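# Six arms lay a framed panel onto the sawhorses

## Task

Put the framed panel down so it rests on the sawhorses, then have every gripper release it and pull the arms away; it only counts if the panel stays there without any robot supporting it. Arm bases in metres, heading in degrees counter-clockwise from +x: arm1 x=-0.40 y=+1.01 z=+0.85 heading -89; arm2 x=+0.33 y=+0.99 z=+0.82 heading -94; arm3 x=-0.31 y=-1.00 z=+0.84 heading +90; arm4 x=+0.41 y=-1.02 z=+0.89 heading +84; arm5 x=+1.48 y=+0.03 z=+0.50 heading +177; arm6 x=-1.48 y=-0.06 z=+0.46 heading +1.

## Robot and tools

Robots: six identical i2rt Big YAM arms named arm1 to arm6. Each has six revolute joints, a two-finger gripper and a wrist camera, and reaches roughly 1.0 m from its joint1 axis. arm1 and arm2 sit near y=+1 facing -y, arm3 and arm4 near y=-1 facing +y, arm5 at x=+1.48 facing -x, arm6 at x=-1.48 facing +x. The room camera is cam_high. The wrist cameras are arm1_cam_wrist to arm6_cam_wrist; with joints 1 and 6 at 0 and the hand level and forward, the wrist camera rides on top of the hand looking toward the fingertips.

Frame: there is one shared scene frame, origin on the floor, +z up, distances in metres. The hand point is midway between the fingertips; the hand z axis runs along the fingers and the fingers close along the hand y axis. The tools never take poses; every motion is given in joint space.

execute_actions: arguments are actions and cameras. actions is a list holding one action or nothing. An action is a single object keyed by robot name (arm1 to arm6), each with a joints object. Inside joints, each key is an absolute target for that arm, not an offset, and you may give any subset. Ranges: joint1_rad -2.879 to 2.879 (rotation about the base, positive counter-clockwise seen from above, 0 = the heading the base faces); joint2_rad 0 to 3.141 (shoulder, 0 = upper arm roughly level pointing back, increasing lifts it up and forward); joint3_rad 0 to 3.019 (elbow, 0 = folded, increasing opens); joint4_rad -1.692 to 1.57 (hand pitch, positive tips fingers up); joint5_rad -1.57 to 1.57 (hand yaw, positive to the arm's right); joint6_rad -2.094 to 2.094 (hand roll, positive clockwise viewed from behind the hand); gripper_m 0 to 0.093 metres of fingertip gap. Completion tolerances: ±0.045, ±0.14, ±0.09, ±0.055, ±0.03, ±0.035 rad and ±0.003 m. All motions in one action begin together but may finish at different times; joints move at differing speeds, so the hand can swing wide between postures. An action runs at most 15 s. Anything unnamed may keep pushing toward an earlier target. A bad key or out-of-range value rejects the whole call and nothing moves. cameras lists camera names or "all"; omitted/null/["all"] gives every camera, [] gives none. An empty actions list only reports state and images.

wait: seconds from 0 to 10; commands nothing and returns state and images.

zoom_image: camera plus region [x0, y0, x1, y1] in pixels of that camera's latest full 504x504 image, origin top-left, at most 504 by 504.

finished_scene: scene number (1 or 2); final, reports success and then gives the next scene's task.

Reading results: joint_positions gives current angles. joint_status tells how each commanded motion ended. off_target: stopped short and may still push. contact_stop or time_out: target dropped, holds in place; but a timed-out joint may keep a target no further than 0.375, 0.375, 0.113, 0.225, 0.075, 0.3 rad (joints 1 to 6) from where it is and keep pushing, listed in on_its_own. on_its_own describes uncommanded behaviour; held at means the target held, not the position. "joint command not followed" (often with a cause: line) means a self/inter-arm clearance check refused the arm's joint targets (its gripper target still runs); those joints read not_followed and may be retried on later actions until valid targets are given. To relieve pushing, command a joint to its reported position. Tiny target changes may not move anything. Once a stop is reported, later execute_actions, wait and finished_scene calls in that same reply are skipped. The pictures line gives the order of the returned images.

Cautions: a Big YAM keeps pressing after contact and can press hard. Two robots pressing hard together fails and ends the run; a hard hit may too, and no state line reports arm-to-arm contact. The clearance check can be late and ignores fingers, gripper housings and wrist cameras. Object contact does not count as a robot collision. Arms act independently. Holding loads or pushing warms motors: MOTOR HOT appears at 85 °C; at 100 °C an OVER-TEMPERATURE FAULT drops that arm (gripper included) until it cools, and its unfinished keys read limit_stop_at_motor_heat, after which you resend targets. Loaded joints sag. Loose objects may get brief random nudges. Never let the panel or anything else fall to the floor or leave the work area; avoid drops, slips and slams. The sim runs while you think, holding the last command, so plan lean. Finish by opening all grippers and withdrawing every arm so the panel rests on the sawhorses alone. Shorter total robot motion is better.

Each tool is called after "Emit:" by a JSON object that holds its "api" and its "payload", one argument or row to a line.

## Session

I'll start by looking at the scene.

Emit:
{"api": "execute_actions", "payload": {
  "actions": []
}}

Scene clock: 0.00 s.
arm1.joint_positions: joint1_rad=+0.120 joint2_rad=+0.535 joint3_rad=+1.371 joint4_rad=-1.545 joint5_rad=+0.166 joint6_rad=-0.479 gripper_m=+0.095
arm1.joint_status: not commanded
arm1.hand: x=-0.4100 y=+0.8343 z=+1.3587 quat_wxyz=(-0.183, -0.446, -0.790, +0.379) (m; scene frame)
arm2.joint_positions: joint1_rad=-0.154 joint2_rad=+0.575 joint3_rad=+1.443 joint4_rad=-1.216 joint5_rad=-0.190 joint6_rad=+0.427 gripper_m=+0.095
arm2.joint_status: not commanded
arm2.hand: x=+0.3188 y=+0.7711 z=+1.4184 quat_wxyz=(-0.492, -0.706, -0.412, +0.300) (m; scene frame)
arm3.joint_positions: joint1_rad=+0.182 joint2_rad=+0.486 joint3_rad=+1.461 joint4_rad=-1.178 joint5_rad=+0.179 joint6_rad=+0.270 gripper_m=+0.095
arm3.joint_status: not commanded
arm3.hand: x=-0.3076 y=-0.8159 z=+1.4677 quat_wxyz=(-0.387, +0.481, -0.613, -0.493) (m; scene frame)
arm4.joint_positions: joint1_rad=-0.129 joint2_rad=+0.460 joint3_rad=+1.399 joint4_rad=-1.281 joint5_rad=-0.213 joint6_rad=+0.129 gripper_m=+0.094
arm4.joint_status: not commanded
arm4.hand: x=+0.4121 y=-0.8553 z=+1.4767 quat_wxyz=(-0.372, +0.508, -0.634, -0.450) (m; scene frame)
arm5.joint_positions: joint1_rad=+0.335 joint2_rad=+0.621 joint3_rad=+1.375 joint4_rad=-1.334 joint5_rad=+0.203 joint6_rad=-0.426 gripper_m=+0.094
arm5.joint_status: not commanded
arm5.hand: x=+1.2357 y=+0.0018 z=+1.0356 quat_wxyz=(-0.121, +0.839, +0.262, -0.462) (m; scene frame)
arm6.joint_positions: joint1_rad=+0.398 joint2_rad=+0.624 joint3_rad=+1.387 joint4_rad=-1.157 joint5_rad=-0.123 joint6_rad=-0.346 gripper_m=+0.094
arm6.joint_status: not commanded
arm6.hand: x=-1.2474 y=+0.0718 z=+1.0400 quat_wxyz=(-0.549, +0.343, -0.759, -0.066) (m; scene frame)
pictures: arm1_cam_wrist, arm2_cam_wrist, arm3_cam_wrist, arm4_cam_wrist, arm5_cam_wrist, arm6_cam_wrist, cam_high
Images, in order (width x height): arm1_cam_wrist 504x504, arm2_cam_wrist 504x504, arm3_cam_wrist 504x504, arm4_cam_wrist 504x504, arm5_cam_wrist 504x504, arm6_cam_wrist 504x504, cam_high 504x504.

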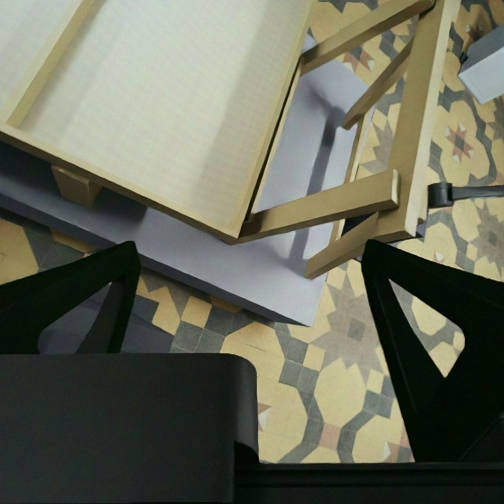

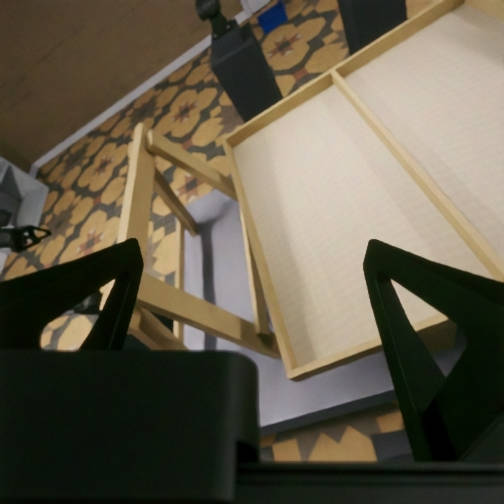

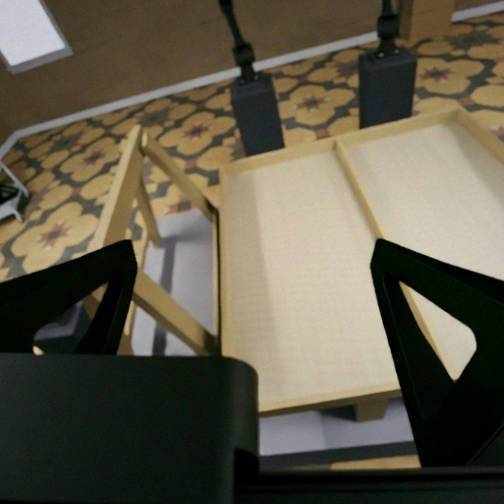

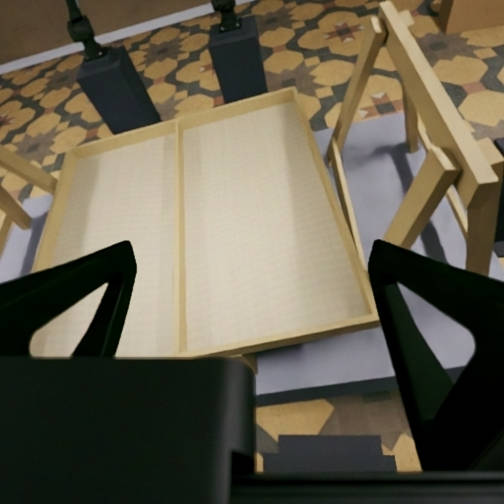

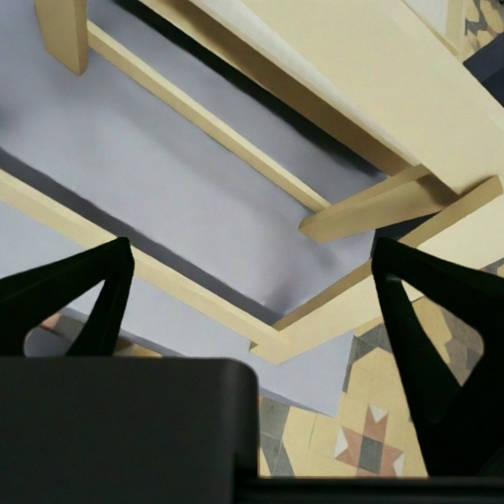

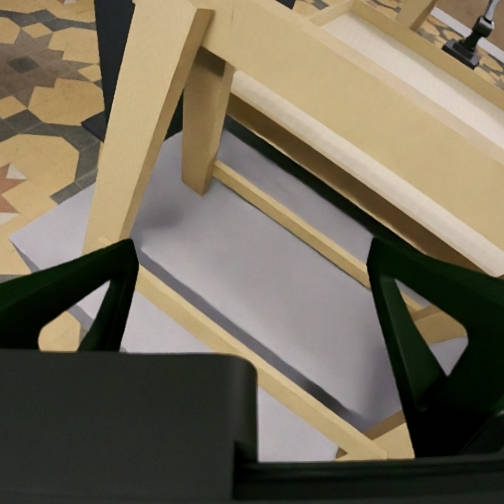

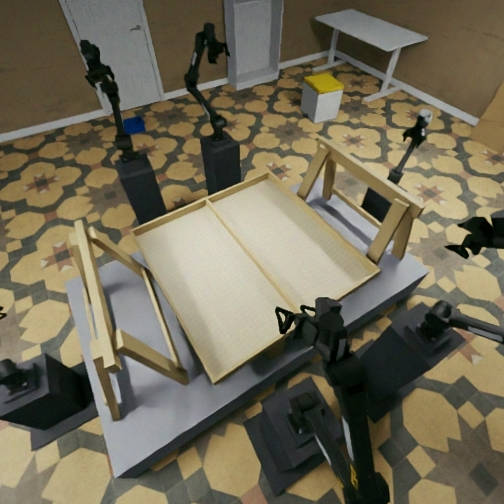

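Emit:
{"api": "zoom_image", "payload": {
  "camera": "cam_high",
  "region": [40, 120, 460, 500]
}}

Emit:
{"api": "zoom_image", "payload": {
  "camera": "arm1_cam_wrist",
  "region": [0, 0, 504, 340]
}}

Region (40, 120, 460, 500) of cam_high's 504x504 image, scaled by 1.200, with more detail than that image has; it fills the top 456 rows of this view, and the rest is white.

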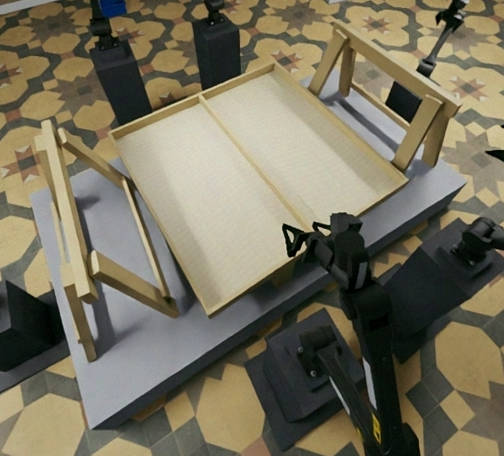

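Region (0, 0, 504, 340) of arm1_cam_wrist's 504x504 image, scaled by 1.000; it fills the top 340 rows of this view, and the rest is white.

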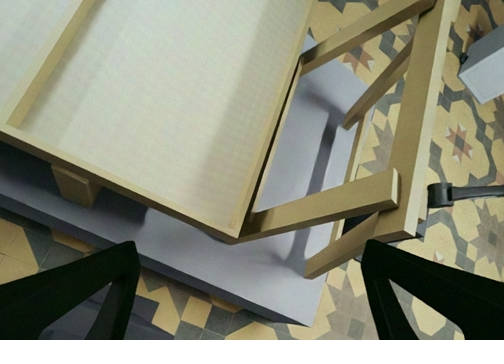

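Emit:
{"api": "execute_actions", "payload": {
  "actions": [
    {"arm1":{"joints":{"joint1_rad":0.0,"joint2_rad":1.9,"joint3_rad":1.5,"joint4_rad":-1.17,"joint5_rad":0,"joint6_rad":0}},"arm2":{"joints":{"joint1_rad":0.07,"joint2_rad":2.1,"joint3_rad":1.5,"joint4_rad":-0.97,"joint5_rad":0,"joint6_rad":0}},"arm3":{"joints":{"joint1_rad":0.0,"joint2_rad":2.0,"joint3_rad":1.3,"joint4_rad":-0.87,"joint5_rad":0,"joint6_rad":0}},"arm4":{"joints":{"joint1_rad":0.1,"joint2_rad":2.2,"joint3_rad":1.7,"joint4_rad":-1.07,"joint5_rad":0,"joint6_rad":0}},"arm5":{"joints":{"joint1_rad":0.05,"joint2_rad":0.3,"joint3_rad":0.6,"joint4_rad":-0.3,"joint5_rad":0,"joint6_rad":0}},"arm6":{"joints":{"joint1_rad":0.0,"joint2_rad":1.2,"joint3_rad":0.7,"joint4_rad":-1.07,"joint5_rad":0,"joint6_rad":0}}}
  ]
}}

Scene clock: 6.37 s.
arm1.joint_positions: joint1_rad=+0.005 joint2_rad=+1.883 joint3_rad=+1.484 joint4_rad=-1.179 joint5_rad=+0.002 joint6_rad=-0.008 gripper_m=+0.095
arm1.joint_status: all done
arm1.hand: x=-0.3862 y=+0.4569 z=+0.9262 quat_wxyz=(+0.001, -0.694, -0.720, -0.006) (m; scene frame)
arm2.joint_positions: joint1_rad=+0.066 joint2_rad=+2.091 joint3_rad=+1.492 joint4_rad=-0.972 joint5_rad=-0.002 joint6_rad=+0.010 gripper_m=+0.095
arm2.joint_status: all done
arm2.hand: x=+0.3333 y=+0.4058 z=+0.7798 quat_wxyz=(+0.000, -0.712, -0.703, -0.001) (m; scene frame)
arm3.joint_positions: joint1_rad=+0.013 joint2_rad=+2.000 joint3_rad=+1.296 joint4_rad=-0.875 joint5_rad=+0.003 joint6_rad=+0.012 gripper_m=+0.095
arm3.joint_status: all done
arm3.hand: x=-0.3164 y=-0.4707 z=+0.7808 quat_wxyz=(+0.009, +0.707, -0.707, +0.008) (m; scene frame)
arm4.joint_positions: joint1_rad=+0.094 joint2_rad=+2.211 joint3_rad=+1.690 joint4_rad=-1.068 joint5_rad=-0.002 joint6_rad=+0.010 gripper_m=+0.094
arm4.joint_status: all done
arm4.hand: x=+0.4182 y=-0.3907 z=+0.8520 quat_wxyz=(+0.005, +0.697, -0.717, +0.002) (m; scene frame)
arm5.joint_positions: joint1_rad=+0.053 joint2_rad=+0.310 joint3_rad=+0.603 joint4_rad=-0.322 joint5_rad=+0.003 joint6_rad=-0.014 gripper_m=+0.095
arm5.joint_status: all done
arm5.hand: x=+1.1781 y=+0.0339 z=+0.9146 quat_wxyz=(-0.004, +0.720, +0.006, -0.694) (m; scene frame)
arm6.joint_positions: joint1_rad=-0.003 joint2_rad=+1.224 joint3_rad=+0.699 joint4_rad=-1.072 joint5_rad=-0.001 joint6_rad=-0.011 gripper_m=+0.094
arm6.joint_status: all done
arm6.hand: x=-1.1939 y=-0.0522 z=+0.5366 quat_wxyz=(+0.015, +0.012, -1.000, +0.005) (m; scene frame)
pictures: arm1_cam_wrist, arm2_cam_wrist, arm3_cam_wrist, arm4_cam_wrist, arm5_cam_wrist, arm6_cam_wrist, cam_high
Images, in order (width x height): arm1_cam_wrist 504x504, arm2_cam_wrist 504x504, arm3_cam_wrist 504x504, arm4_cam_wrist 504x504, arm5_cam_wrist 504x504, arm6_cam_wrist 504x504, cam_high 504x504.

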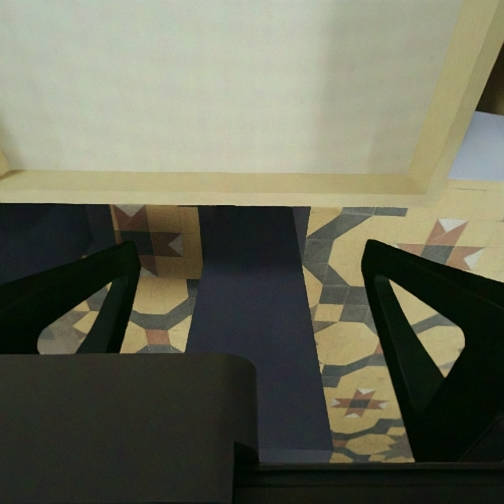

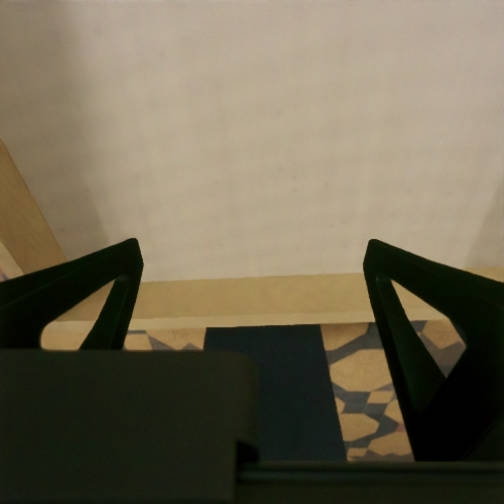

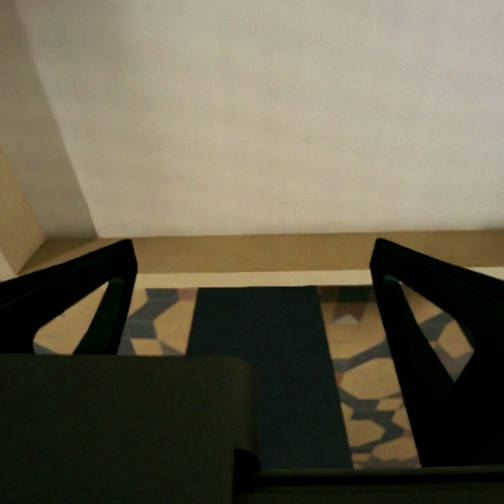

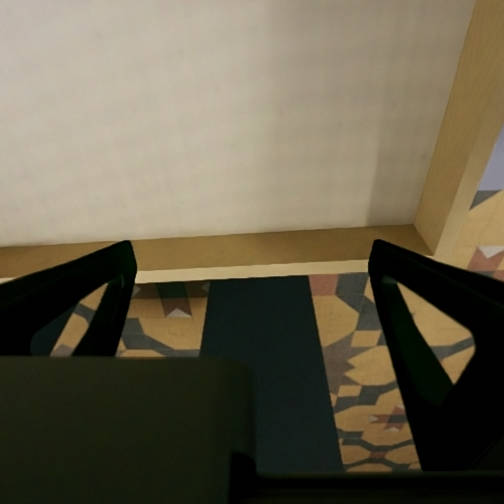

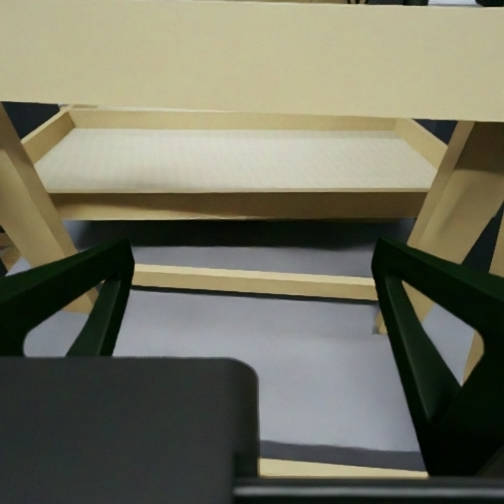

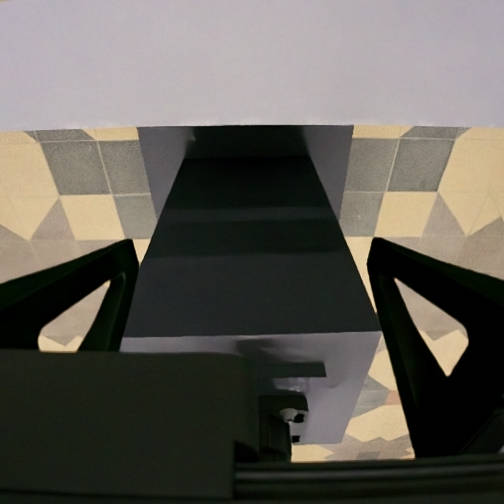

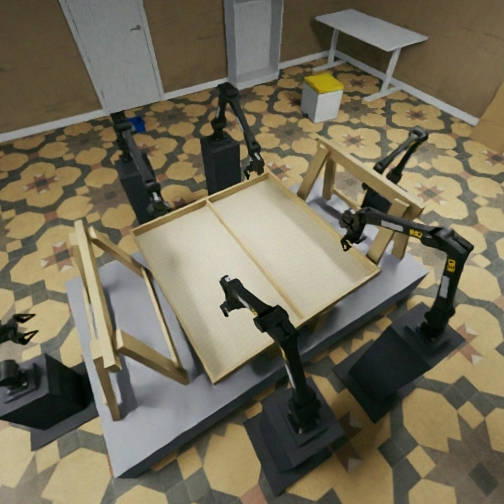

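Emit:
{"api": "zoom_image", "payload": {
  "camera": "arm5_cam_wrist",
  "region": [0, 0, 504, 340]
}}

Emit:
{"api": "zoom_image", "payload": {
  "camera": "arm1_cam_wrist",
  "region": [252, 0, 504, 252]
}}

Emit:
{"api": "zoom_image", "payload": {
  "camera": "arm1_cam_wrist",
  "region": [0, 100, 252, 352]
}}

Region (0, 0, 504, 340) of arm5_cam_wrist's 504x504 image, scaled by 1.000; it fills the top 340 rows of this view, and the rest is white.

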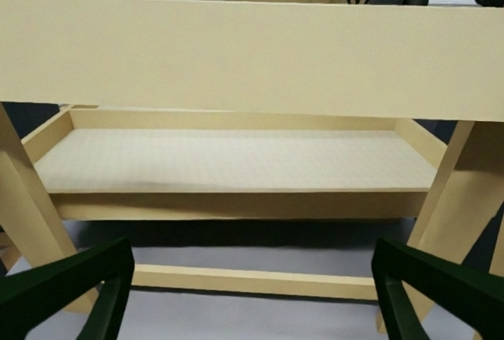

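Region (252, 0, 504, 252) of arm1_cam_wrist's 504x504 image, scaled by 2.000, with more detail than that image has.

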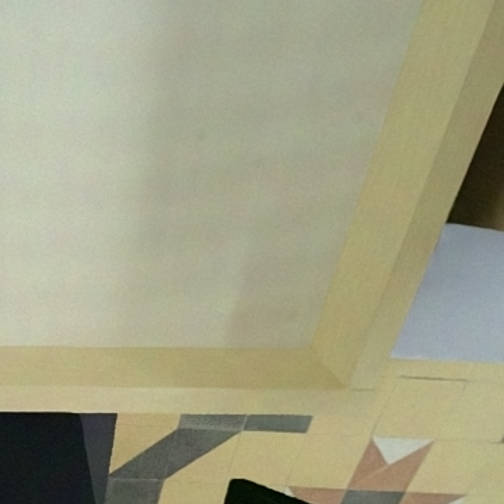

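Region (0, 100, 252, 352) of arm1_cam_wrist's 504x504 image, scaled by 2.000, with more detail than that image has.

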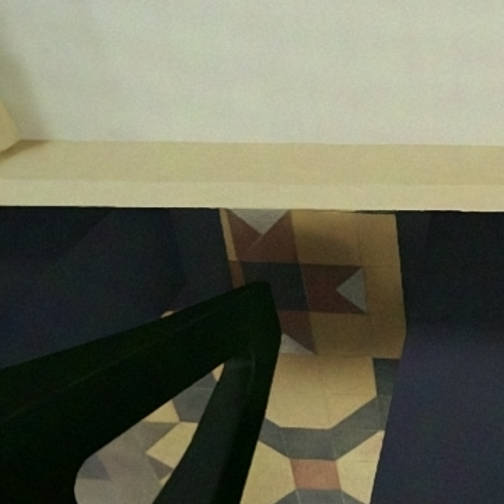

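Emit:
{"api": "zoom_image", "payload": {
  "camera": "arm2_cam_wrist",
  "region": [0, 120, 252, 372]
}}

Emit:
{"api": "zoom_image", "payload": {
  "camera": "arm2_cam_wrist",
  "region": [252, 120, 504, 372]
}}

Emit:
{"api": "zoom_image", "payload": {
  "camera": "arm3_cam_wrist",
  "region": [0, 120, 252, 372]
}}

Emit:
{"api": "zoom_image", "payload": {
  "camera": "arm4_cam_wrist",
  "region": [252, 100, 504, 352]
}}

Region (0, 120, 252, 372) of arm2_cam_wrist's 504x504 image, scaled by 2.000, with more detail than that image has.

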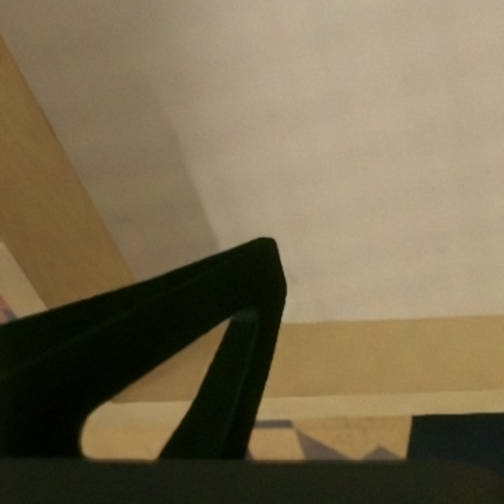

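Region (252, 120, 504, 372) of arm2_cam_wrist's 504x504 image, scaled by 2.000, with more detail than that image has.

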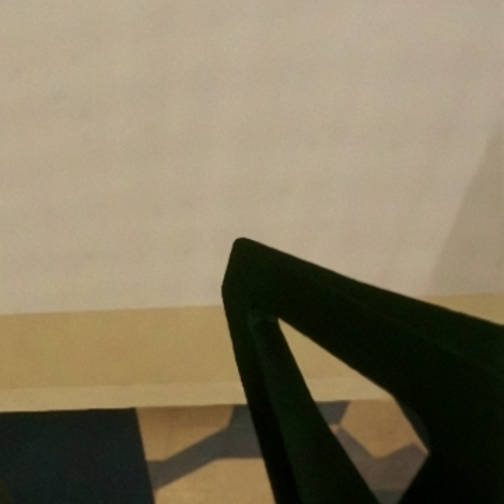

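Region (0, 120, 252, 372) of arm3_cam_wrist's 504x504 image, scaled by 2.000, with more detail than that image has.

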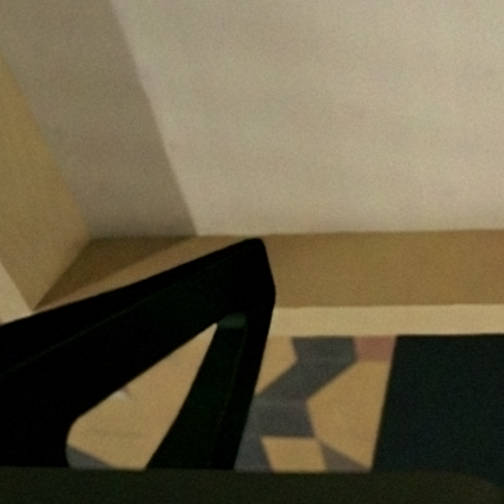

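Region (252, 100, 504, 352) of arm4_cam_wrist's 504x504 image, scaled by 2.000, with more detail than that image has.

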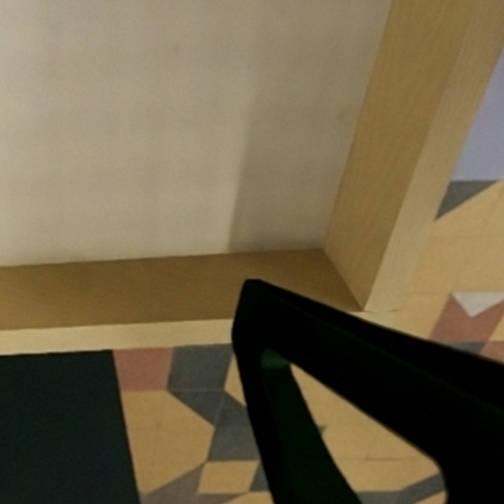

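Emit:
{"api": "execute_actions", "payload": {
  "actions": [
    {"arm1":{"joints":{"joint1_rad":0.0,"joint2_rad":1.975,"joint3_rad":0.898,"joint4_rad":-0.496,"joint5_rad":0,"joint6_rad":1.571}},"arm2":{"joints":{"joint1_rad":0.115,"joint2_rad":1.806,"joint3_rad":0.758,"joint4_rad":-0.522,"joint5_rad":0,"joint6_rad":-1.571}},"arm3":{"joints":{"joint1_rad":0.04,"joint2_rad":1.838,"joint3_rad":0.753,"joint4_rad":-0.47,"joint5_rad":0,"joint6_rad":-1.571}},"arm4":{"joints":{"joint1_rad":0.155,"joint2_rad":2.098,"joint3_rad":0.94,"joint4_rad":-0.412,"joint5_rad":0,"joint6_rad":1.571}},"arm5":{"joints":{"joint1_rad":0.05,"joint2_rad":1.256,"joint3_rad":0.258,"joint4_rad":-0.102,"joint5_rad":0,"joint6_rad":0}},"arm6":{"joints":{"joint1_rad":0.0,"joint2_rad":1.102,"joint3_rad":0.304,"joint4_rad":-0.302,"joint5_rad":0,"joint6_rad":0}}}
  ]
}}

Scene clock: 20.17 s.
arm1.joint_positions: joint1_rad=+0.005 joint2_rad=+1.964 joint3_rad=+0.895 joint4_rad=-0.513 joint5_rad=+0.002 joint6_rad=+1.563 gripper_m=+0.095
arm1.joint_status: all done
arm1.hand: x=-0.3884 y=+0.5998 z=+0.7244 quat_wxyz=(+0.007, -1.000, -0.019, -0.004) (m; scene frame)
arm2.joint_positions: joint1_rad=+0.121 joint2_rad=+1.798 joint3_rad=+0.752 joint4_rad=-0.532 joint5_rad=-0.001 joint6_rad=-1.561 gripper_m=+0.095
arm2.joint_status: all done
arm2.hand: x=+0.3537 y=+0.6275 z=+0.7238 quat_wxyz=(+0.000, +0.021, -1.000, -0.004) (m; scene frame)
arm3.joint_positions: joint1_rad=+0.025 joint2_rad=+1.835 joint3_rad=+0.748 joint4_rad=-0.481 joint5_rad=+0.003 joint6_rad=-1.558 gripper_m=+0.095
arm3.joint_status: all done
arm3.hand: x=-0.3192 y=-0.6370 z=+0.7245 quat_wxyz=(+0.006, +1.000, +0.006, -0.001) (m; scene frame)
arm4.joint_positions: joint1_rad=+0.162 joint2_rad=+2.112 joint3_rad=+0.941 joint4_rad=-0.420 joint5_rad=-0.001 joint6_rad=+1.561 gripper_m=+0.094
arm4.joint_status: all done
arm4.hand: x=+0.3859 y=-0.5999 z=+0.7150 quat_wxyz=(+0.000, +0.030, -1.000, +0.005) (m; scene frame)
arm5.joint_positions: joint1_rad=+0.053 joint2_rad=+1.250 joint3_rad=+0.258 joint4_rad=-0.120 joint5_rad=+0.003 joint6_rad=-0.014 gripper_m=+0.095
arm5.joint_status: all done
arm5.hand: x=+1.1903 y=+0.0339 z=+0.4718 quat_wxyz=(-0.002, +0.975, +0.010, -0.224) (m; scene frame)
arm6.joint_positions: joint1_rad=-0.003 joint2_rad=+1.104 joint3_rad=+0.298 joint4_rad=-0.324 joint5_rad=-0.001 joint6_rad=-0.011 gripper_m=+0.094
arm6.joint_status: all done
arm6.hand: x=-1.1934 y=-0.0530 z=+0.4656 quat_wxyz=(-0.218, +0.013, -0.976, +0.005) (m; scene frame)
pictures: arm1_cam_wrist, arm2_cam_wrist, arm3_cam_wrist, arm4_cam_wrist, arm5_cam_wrist, arm6_cam_wrist, cam_high
Images, in order (width x height): arm1_cam_wrist 504x504, arm2_cam_wrist 504x504, arm3_cam_wrist 504x504, arm4_cam_wrist 504x504, arm5_cam_wrist 504x504, arm6_cam_wrist 504x504, cam_high 504x504.

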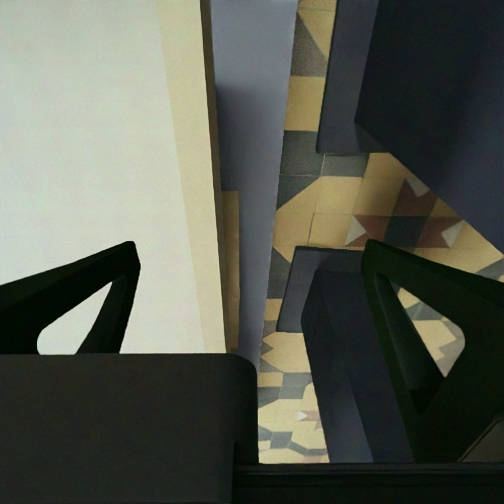

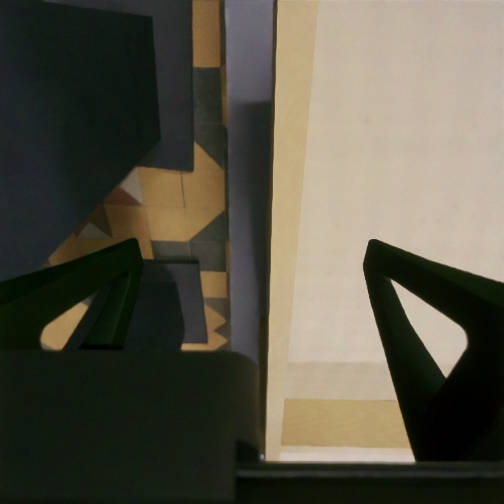

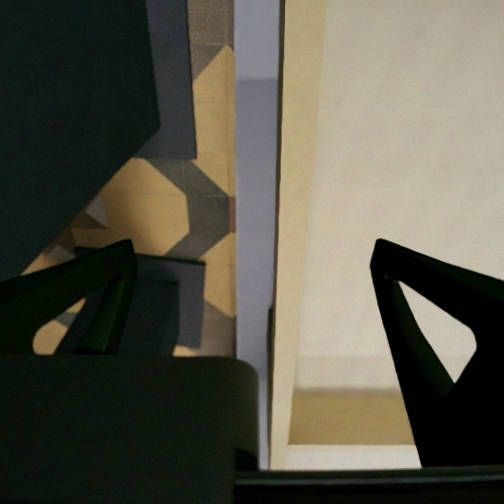

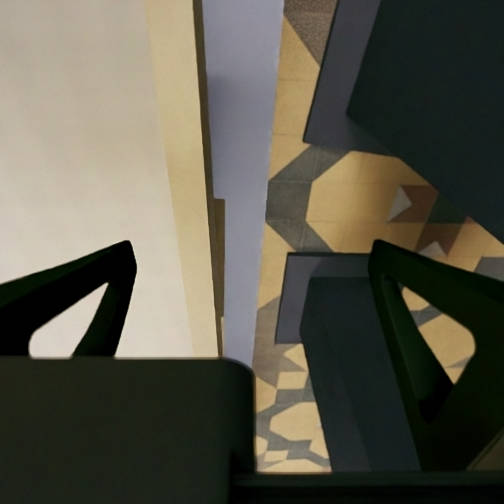

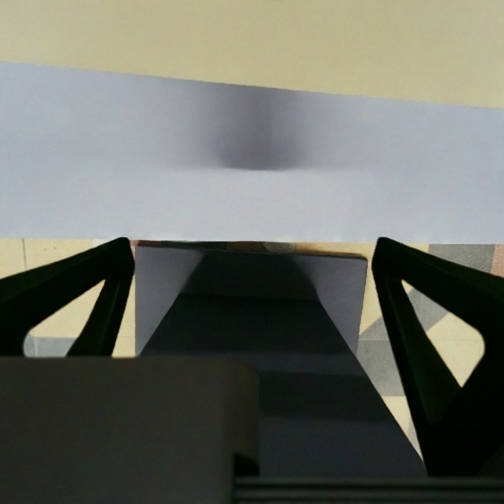

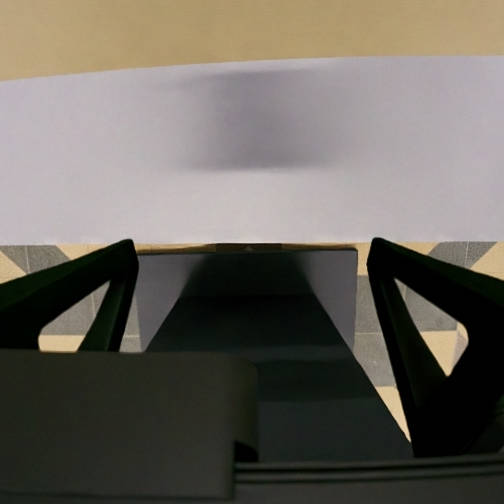

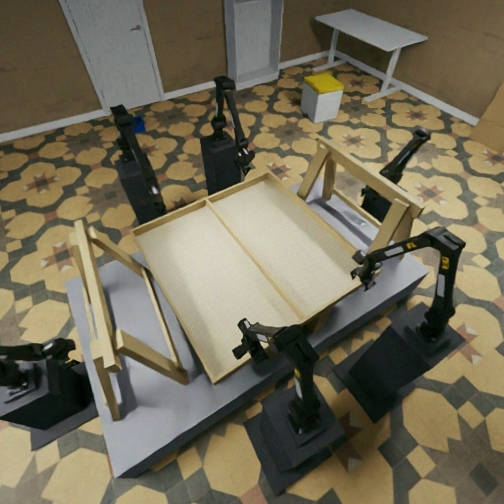

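Emit:
{"api": "zoom_image", "payload": {
  "camera": "arm1_cam_wrist",
  "region": [126, 0, 294, 168]
}}

Emit:
{"api": "zoom_image", "payload": {
  "camera": "arm2_cam_wrist",
  "region": [210, 0, 378, 168]
}}

Emit:
{"api": "zoom_image", "payload": {
  "camera": "arm3_cam_wrist",
  "region": [210, 0, 378, 168]
}}

Emit:
{"api": "zoom_image", "payload": {
  "camera": "arm4_cam_wrist",
  "region": [126, 0, 294, 168]
}}

Region (126, 0, 294, 168) of arm1_cam_wrist's 504x504 image, scaled by 3.000, with more detail than that image has.

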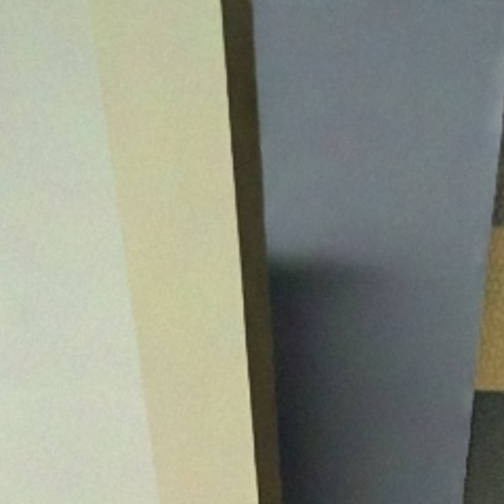

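Region (210, 0, 378, 168) of arm2_cam_wrist's 504x504 image, scaled by 3.000, with more detail than that image has.

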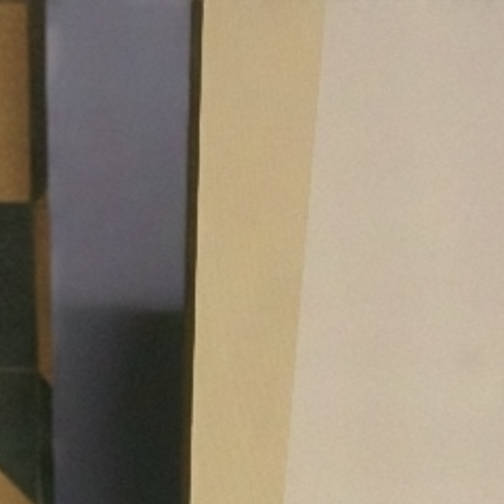

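Region (210, 0, 378, 168) of arm3_cam_wrist's 504x504 image, scaled by 3.000, with more detail than that image has.

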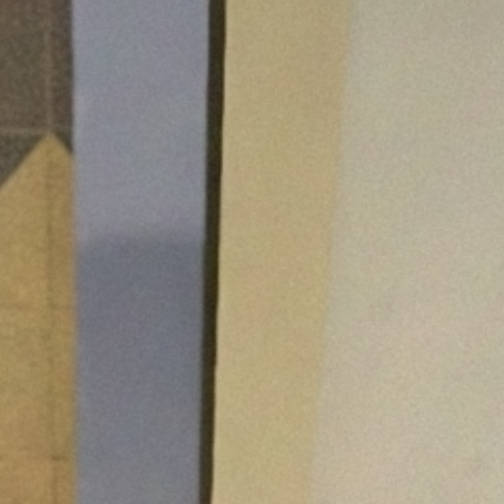

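Region (126, 0, 294, 168) of arm4_cam_wrist's 504x504 image, scaled by 3.000, with more detail than that image has.

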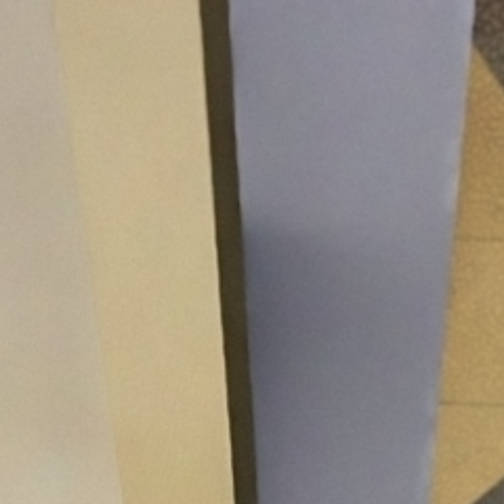

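Emit:
{"api": "execute_actions", "payload": {
  "actions": [
    {"arm1":{"joints":{"joint2_rad":2.15,"joint3_rad":1.005,"joint4_rad":-0.417,"joint6_rad":1.55}},"arm2":{"joints":{"joint2_rad":1.985,"joint3_rad":0.82,"joint4_rad":-0.397}},"arm3":{"joints":{"joint2_rad":2.02,"joint3_rad":0.824,"joint4_rad":-0.345,"joint6_rad":-1.615}},"arm4":{"joints":{"joint2_rad":2.26,"joint3_rad":1.075,"joint4_rad":-0.365}},"arm5":{"joints":{"joint2_rad":1.385,"joint3_rad":0.529,"joint4_rad":-0.385,"joint6_rad":1.571}},"arm6":{"joints":{"joint1_rad":0.14,"joint2_rad":1.305,"joint3_rad":0.6,"joint4_rad":-0.53,"joint6_rad":1.571}}}
  ]
}}

Scene clock: 28.80 s.
arm1.joint_positions: joint1_rad=+0.005 joint2_rad=+2.136 joint3_rad=+0.998 joint4_rad=-0.426 joint5_rad=+0.002 joint6_rad=+1.558 gripper_m=+0.095
arm1.joint_status: all done
arm1.hand: x=-0.3869 y=+0.5672 z=+0.6721 quat_wxyz=(-0.001, -1.000, -0.021, -0.004) (m; scene frame)
arm2.joint_positions: joint1_rad=+0.121 joint2_rad=+1.981 joint3_rad=+0.809 joint4_rad=-0.404 joint5_rad=-0.001 joint6_rad=-1.561 gripper_m=+0.095
arm2.joint_status: all done
arm2.hand: x=+0.3546 y=+0.6090 z=+0.6688 quat_wxyz=(+0.000, +0.021, -1.000, -0.004) (m; scene frame)
arm3.joint_positions: joint1_rad=+0.025 joint2_rad=+2.022 joint3_rad=+0.817 joint4_rad=-0.353 joint5_rad=+0.003 joint6_rad=-1.603 gripper_m=+0.095
arm3.joint_status: all done
arm3.hand: x=-0.3200 y=-0.6144 z=+0.6691 quat_wxyz=(+0.001, +1.000, +0.028, -0.001) (m; scene frame)
arm4.joint_positions: joint1_rad=+0.162 joint2_rad=+2.267 joint3_rad=+1.060 joint4_rad=-0.368 joint5_rad=-0.001 joint6_rad=+1.562 gripper_m=+0.094
arm4.joint_status: all done
arm4.hand: x=+0.3842 y=-0.5673 z=+0.6673 quat_wxyz=(+0.001, +0.029, -1.000, -0.002) (m; scene frame)
arm5.joint_positions: joint1_rad=+0.053 joint2_rad=+1.384 joint3_rad=+0.513 joint4_rad=-0.371 joint5_rad=+0.003 joint6_rad=+1.556 gripper_m=+0.095
arm5.joint_status: all done
arm5.hand: x=+1.1314 y=+0.0336 z=+0.4903 quat_wxyz=(+0.111, +0.705, -0.691, -0.114) (m; scene frame)
arm6.joint_positions: joint1_rad=+0.140 joint2_rad=+1.301 joint3_rad=+0.571 joint4_rad=-0.515 joint5_rad=-0.001 joint6_rad=+1.559 gripper_m=+0.094
arm6.joint_status: all done
arm6.hand: x=-1.1296 y=-0.0021 z=+0.4893 quat_wxyz=(-0.108, -0.636, -0.755, -0.118) (m; scene frame)
pictures: arm1_cam_wrist, arm2_cam_wrist, arm3_cam_wrist, arm4_cam_wrist, arm5_cam_wrist, arm6_cam_wrist, cam_high
Images, in order (width x height): arm1_cam_wrist 504x504, arm2_cam_wrist 504x504, arm3_cam_wrist 504x504, arm4_cam_wrist 504x504, arm5_cam_wrist 504x504, arm6_cam_wrist 504x504, cam_high 504x504.

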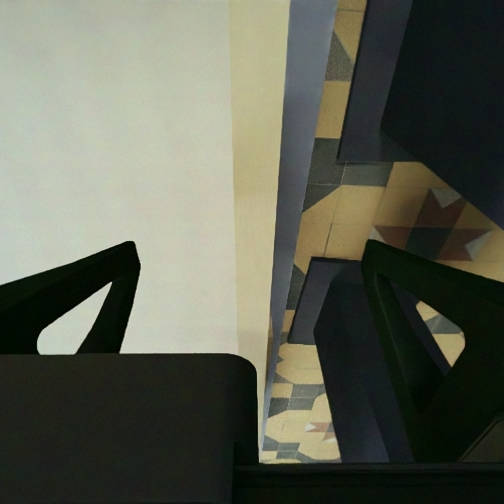

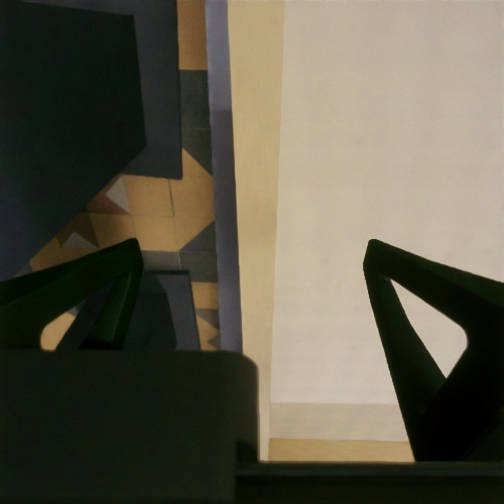

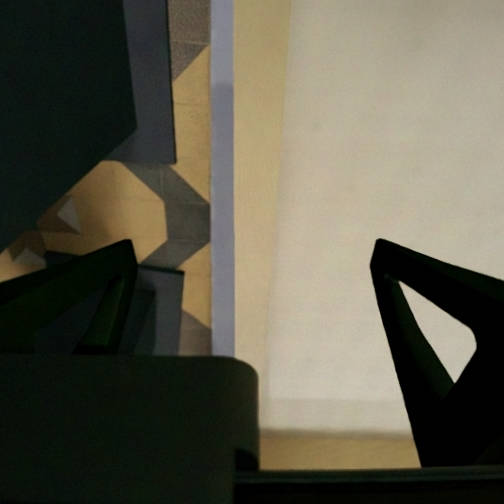

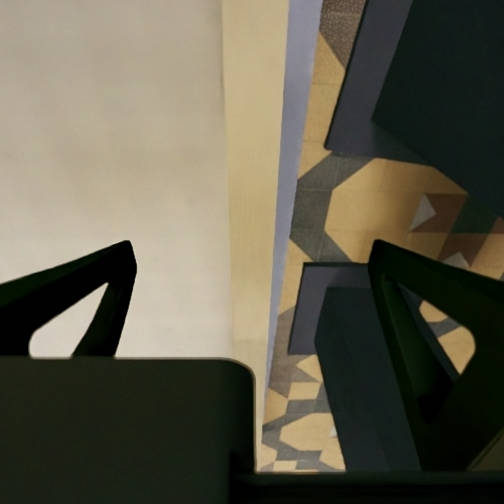

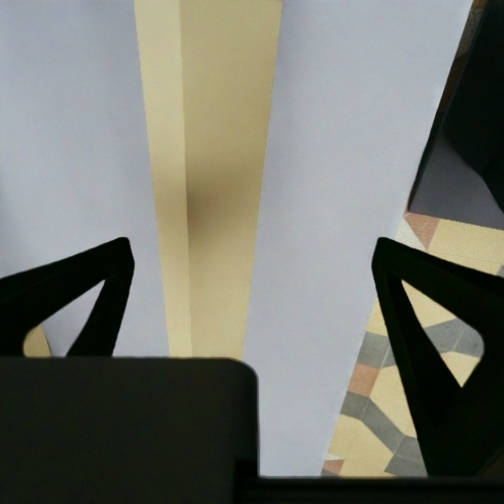

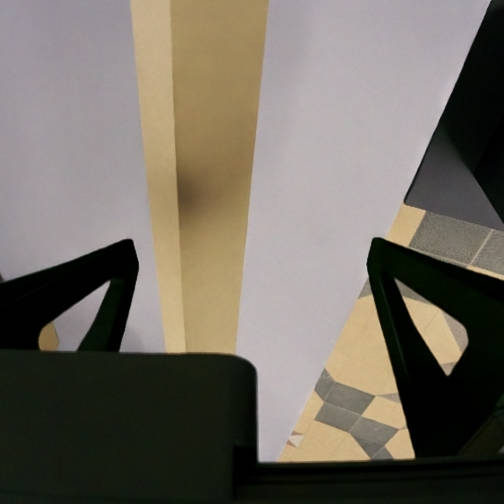

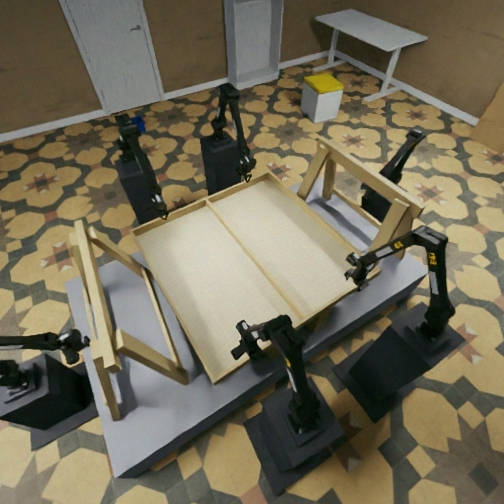

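Emit:
{"api": "execute_actions", "payload": {
  "actions": [
    {"arm1":{"joints":{"joint2_rad":2.352,"joint3_rad":1.063,"joint4_rad":-0.278}},"arm2":{"joints":{"joint2_rad":2.202,"joint3_rad":0.866,"joint4_rad":-0.22}},"arm3":{"joints":{"joint2_rad":2.24,"joint3_rad":0.882,"joint4_rad":-0.181}},"arm4":{"joints":{"joint2_rad":2.455,"joint3_rad":1.162,"joint4_rad":-0.254}},"arm5":{"joints":{"joint1_rad":0.11,"joint2_rad":1.326,"joint3_rad":0.453,"joint4_rad":-0.377,"joint6_rad":0.8}},"arm6":{"joints":{"joint1_rad":0.04,"joint2_rad":1.216,"joint3_rad":0.503,"joint4_rad":-0.536,"joint6_rad":0.8}}}
  ],
  "cameras": ["arm1_cam_wrist", "arm2_cam_wrist", "arm3_cam_wrist", "arm4_cam_wrist", "cam_high"]
}}

Scene clock: 34.03 s.
arm1.joint_positions: joint1_rad=+0.005 joint2_rad=+2.346 joint3_rad=+1.056 joint4_rad=-0.292 joint5_rad=+0.002 joint6_rad=+1.557 gripper_m=+0.095
arm1.joint_status: all done
arm1.hand: x=-0.3863 y=+0.5728 z=+0.5913 quat_wxyz=(+0.007, -1.000, -0.022, -0.004) (m; scene frame)
arm2.joint_positions: joint1_rad=+0.121 joint2_rad=+2.203 joint3_rad=+0.863 joint4_rad=-0.229 joint5_rad=-0.001 joint6_rad=-1.562 gripper_m=+0.095
arm2.joint_status: all done
arm2.hand: x=+0.3549 y=+0.6029 z=+0.5940 quat_wxyz=(+0.000, +0.022, -1.000, +0.000) (m; scene frame)
arm3.joint_positions: joint1_rad=+0.025 joint2_rad=+2.248 joint3_rad=+0.880 joint4_rad=-0.192 joint5_rad=+0.003 joint6_rad=-1.603 gripper_m=+0.095
arm3.joint_status: all done
arm3.hand: x=-0.3205 y=-0.6123 z=+0.5927 quat_wxyz=(+0.002, +1.000, +0.028, -0.001) (m; scene frame)
arm4.joint_positions: joint1_rad=+0.162 joint2_rad=+2.458 joint3_rad=+1.154 joint4_rad=-0.258 joint5_rad=-0.001 joint6_rad=+1.563 gripper_m=+0.094
arm4.joint_status: all done
arm4.hand: x=+0.3836 y=-0.5568 z=+0.5956 quat_wxyz=(+0.001, +0.029, -1.000, -0.009) (m; scene frame)
arm5.joint_positions: joint1_rad=+0.109 joint2_rad=+1.327 joint3_rad=+0.459 joint4_rad=-0.371 joint5_rad=+0.002 joint6_rad=+0.815 gripper_m=+0.095
arm5.joint_status: all done
arm5.hand: x=+1.1525 y=+0.0156 z=+0.4904 quat_wxyz=(+0.068, +0.918, -0.363, -0.146) (m; scene frame)
arm6.joint_positions: joint1_rad=+0.038 joint2_rad=+1.232 joint3_rad=+0.499 joint4_rad=-0.525 joint5_rad=-0.001 joint6_rad=+0.812 gripper_m=+0.094
arm6.joint_status: all done
arm6.hand: x=-1.1561 y=-0.0393 z=+0.4845 quat_wxyz=(-0.142, -0.365, -0.918, -0.060) (m; scene frame)
pictures: arm1_cam_wrist, arm2_cam_wrist, arm3_cam_wrist, arm4_cam_wrist, cam_high
Images, in order (width x height): arm1_cam_wrist 504x504, arm2_cam_wrist 504x504, arm3_cam_wrist 504x504, arm4_cam_wrist 504x504, cam_high 504x504.

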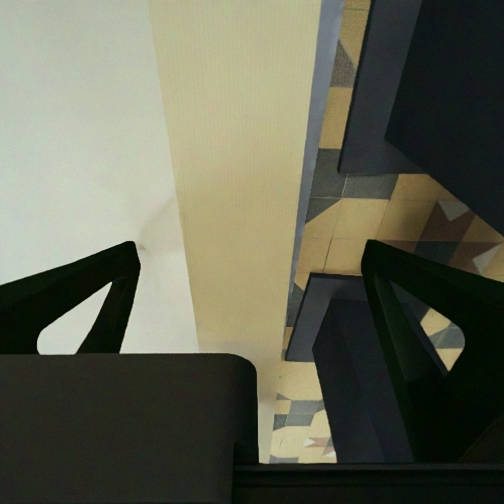

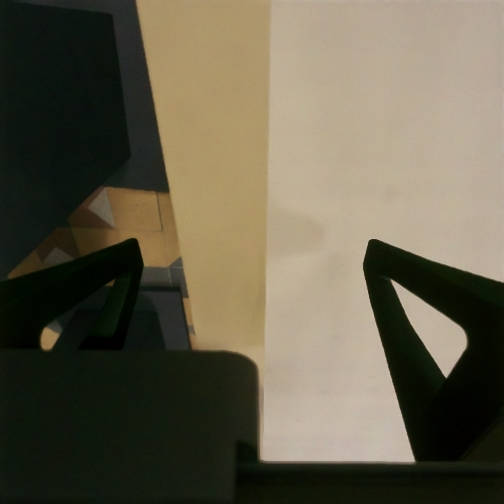

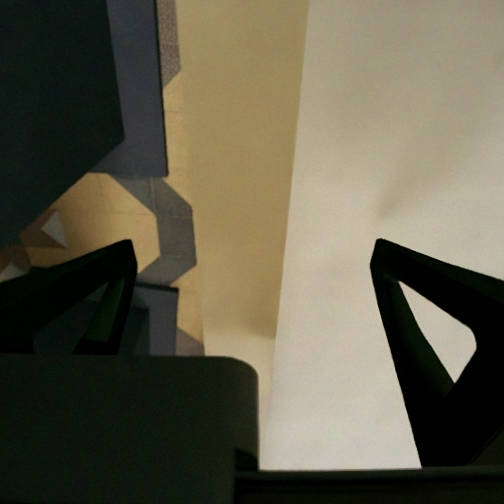

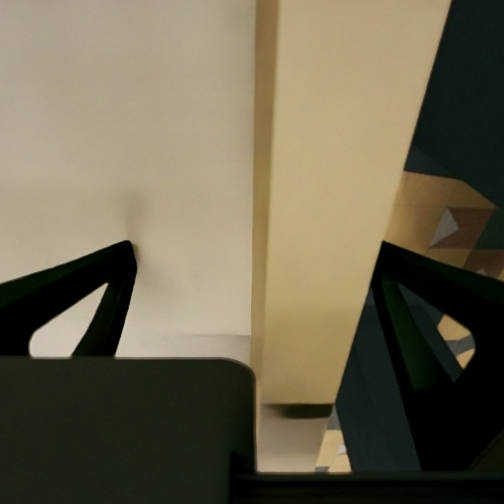

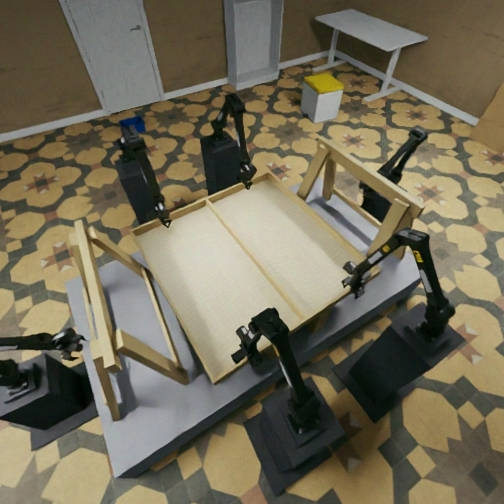

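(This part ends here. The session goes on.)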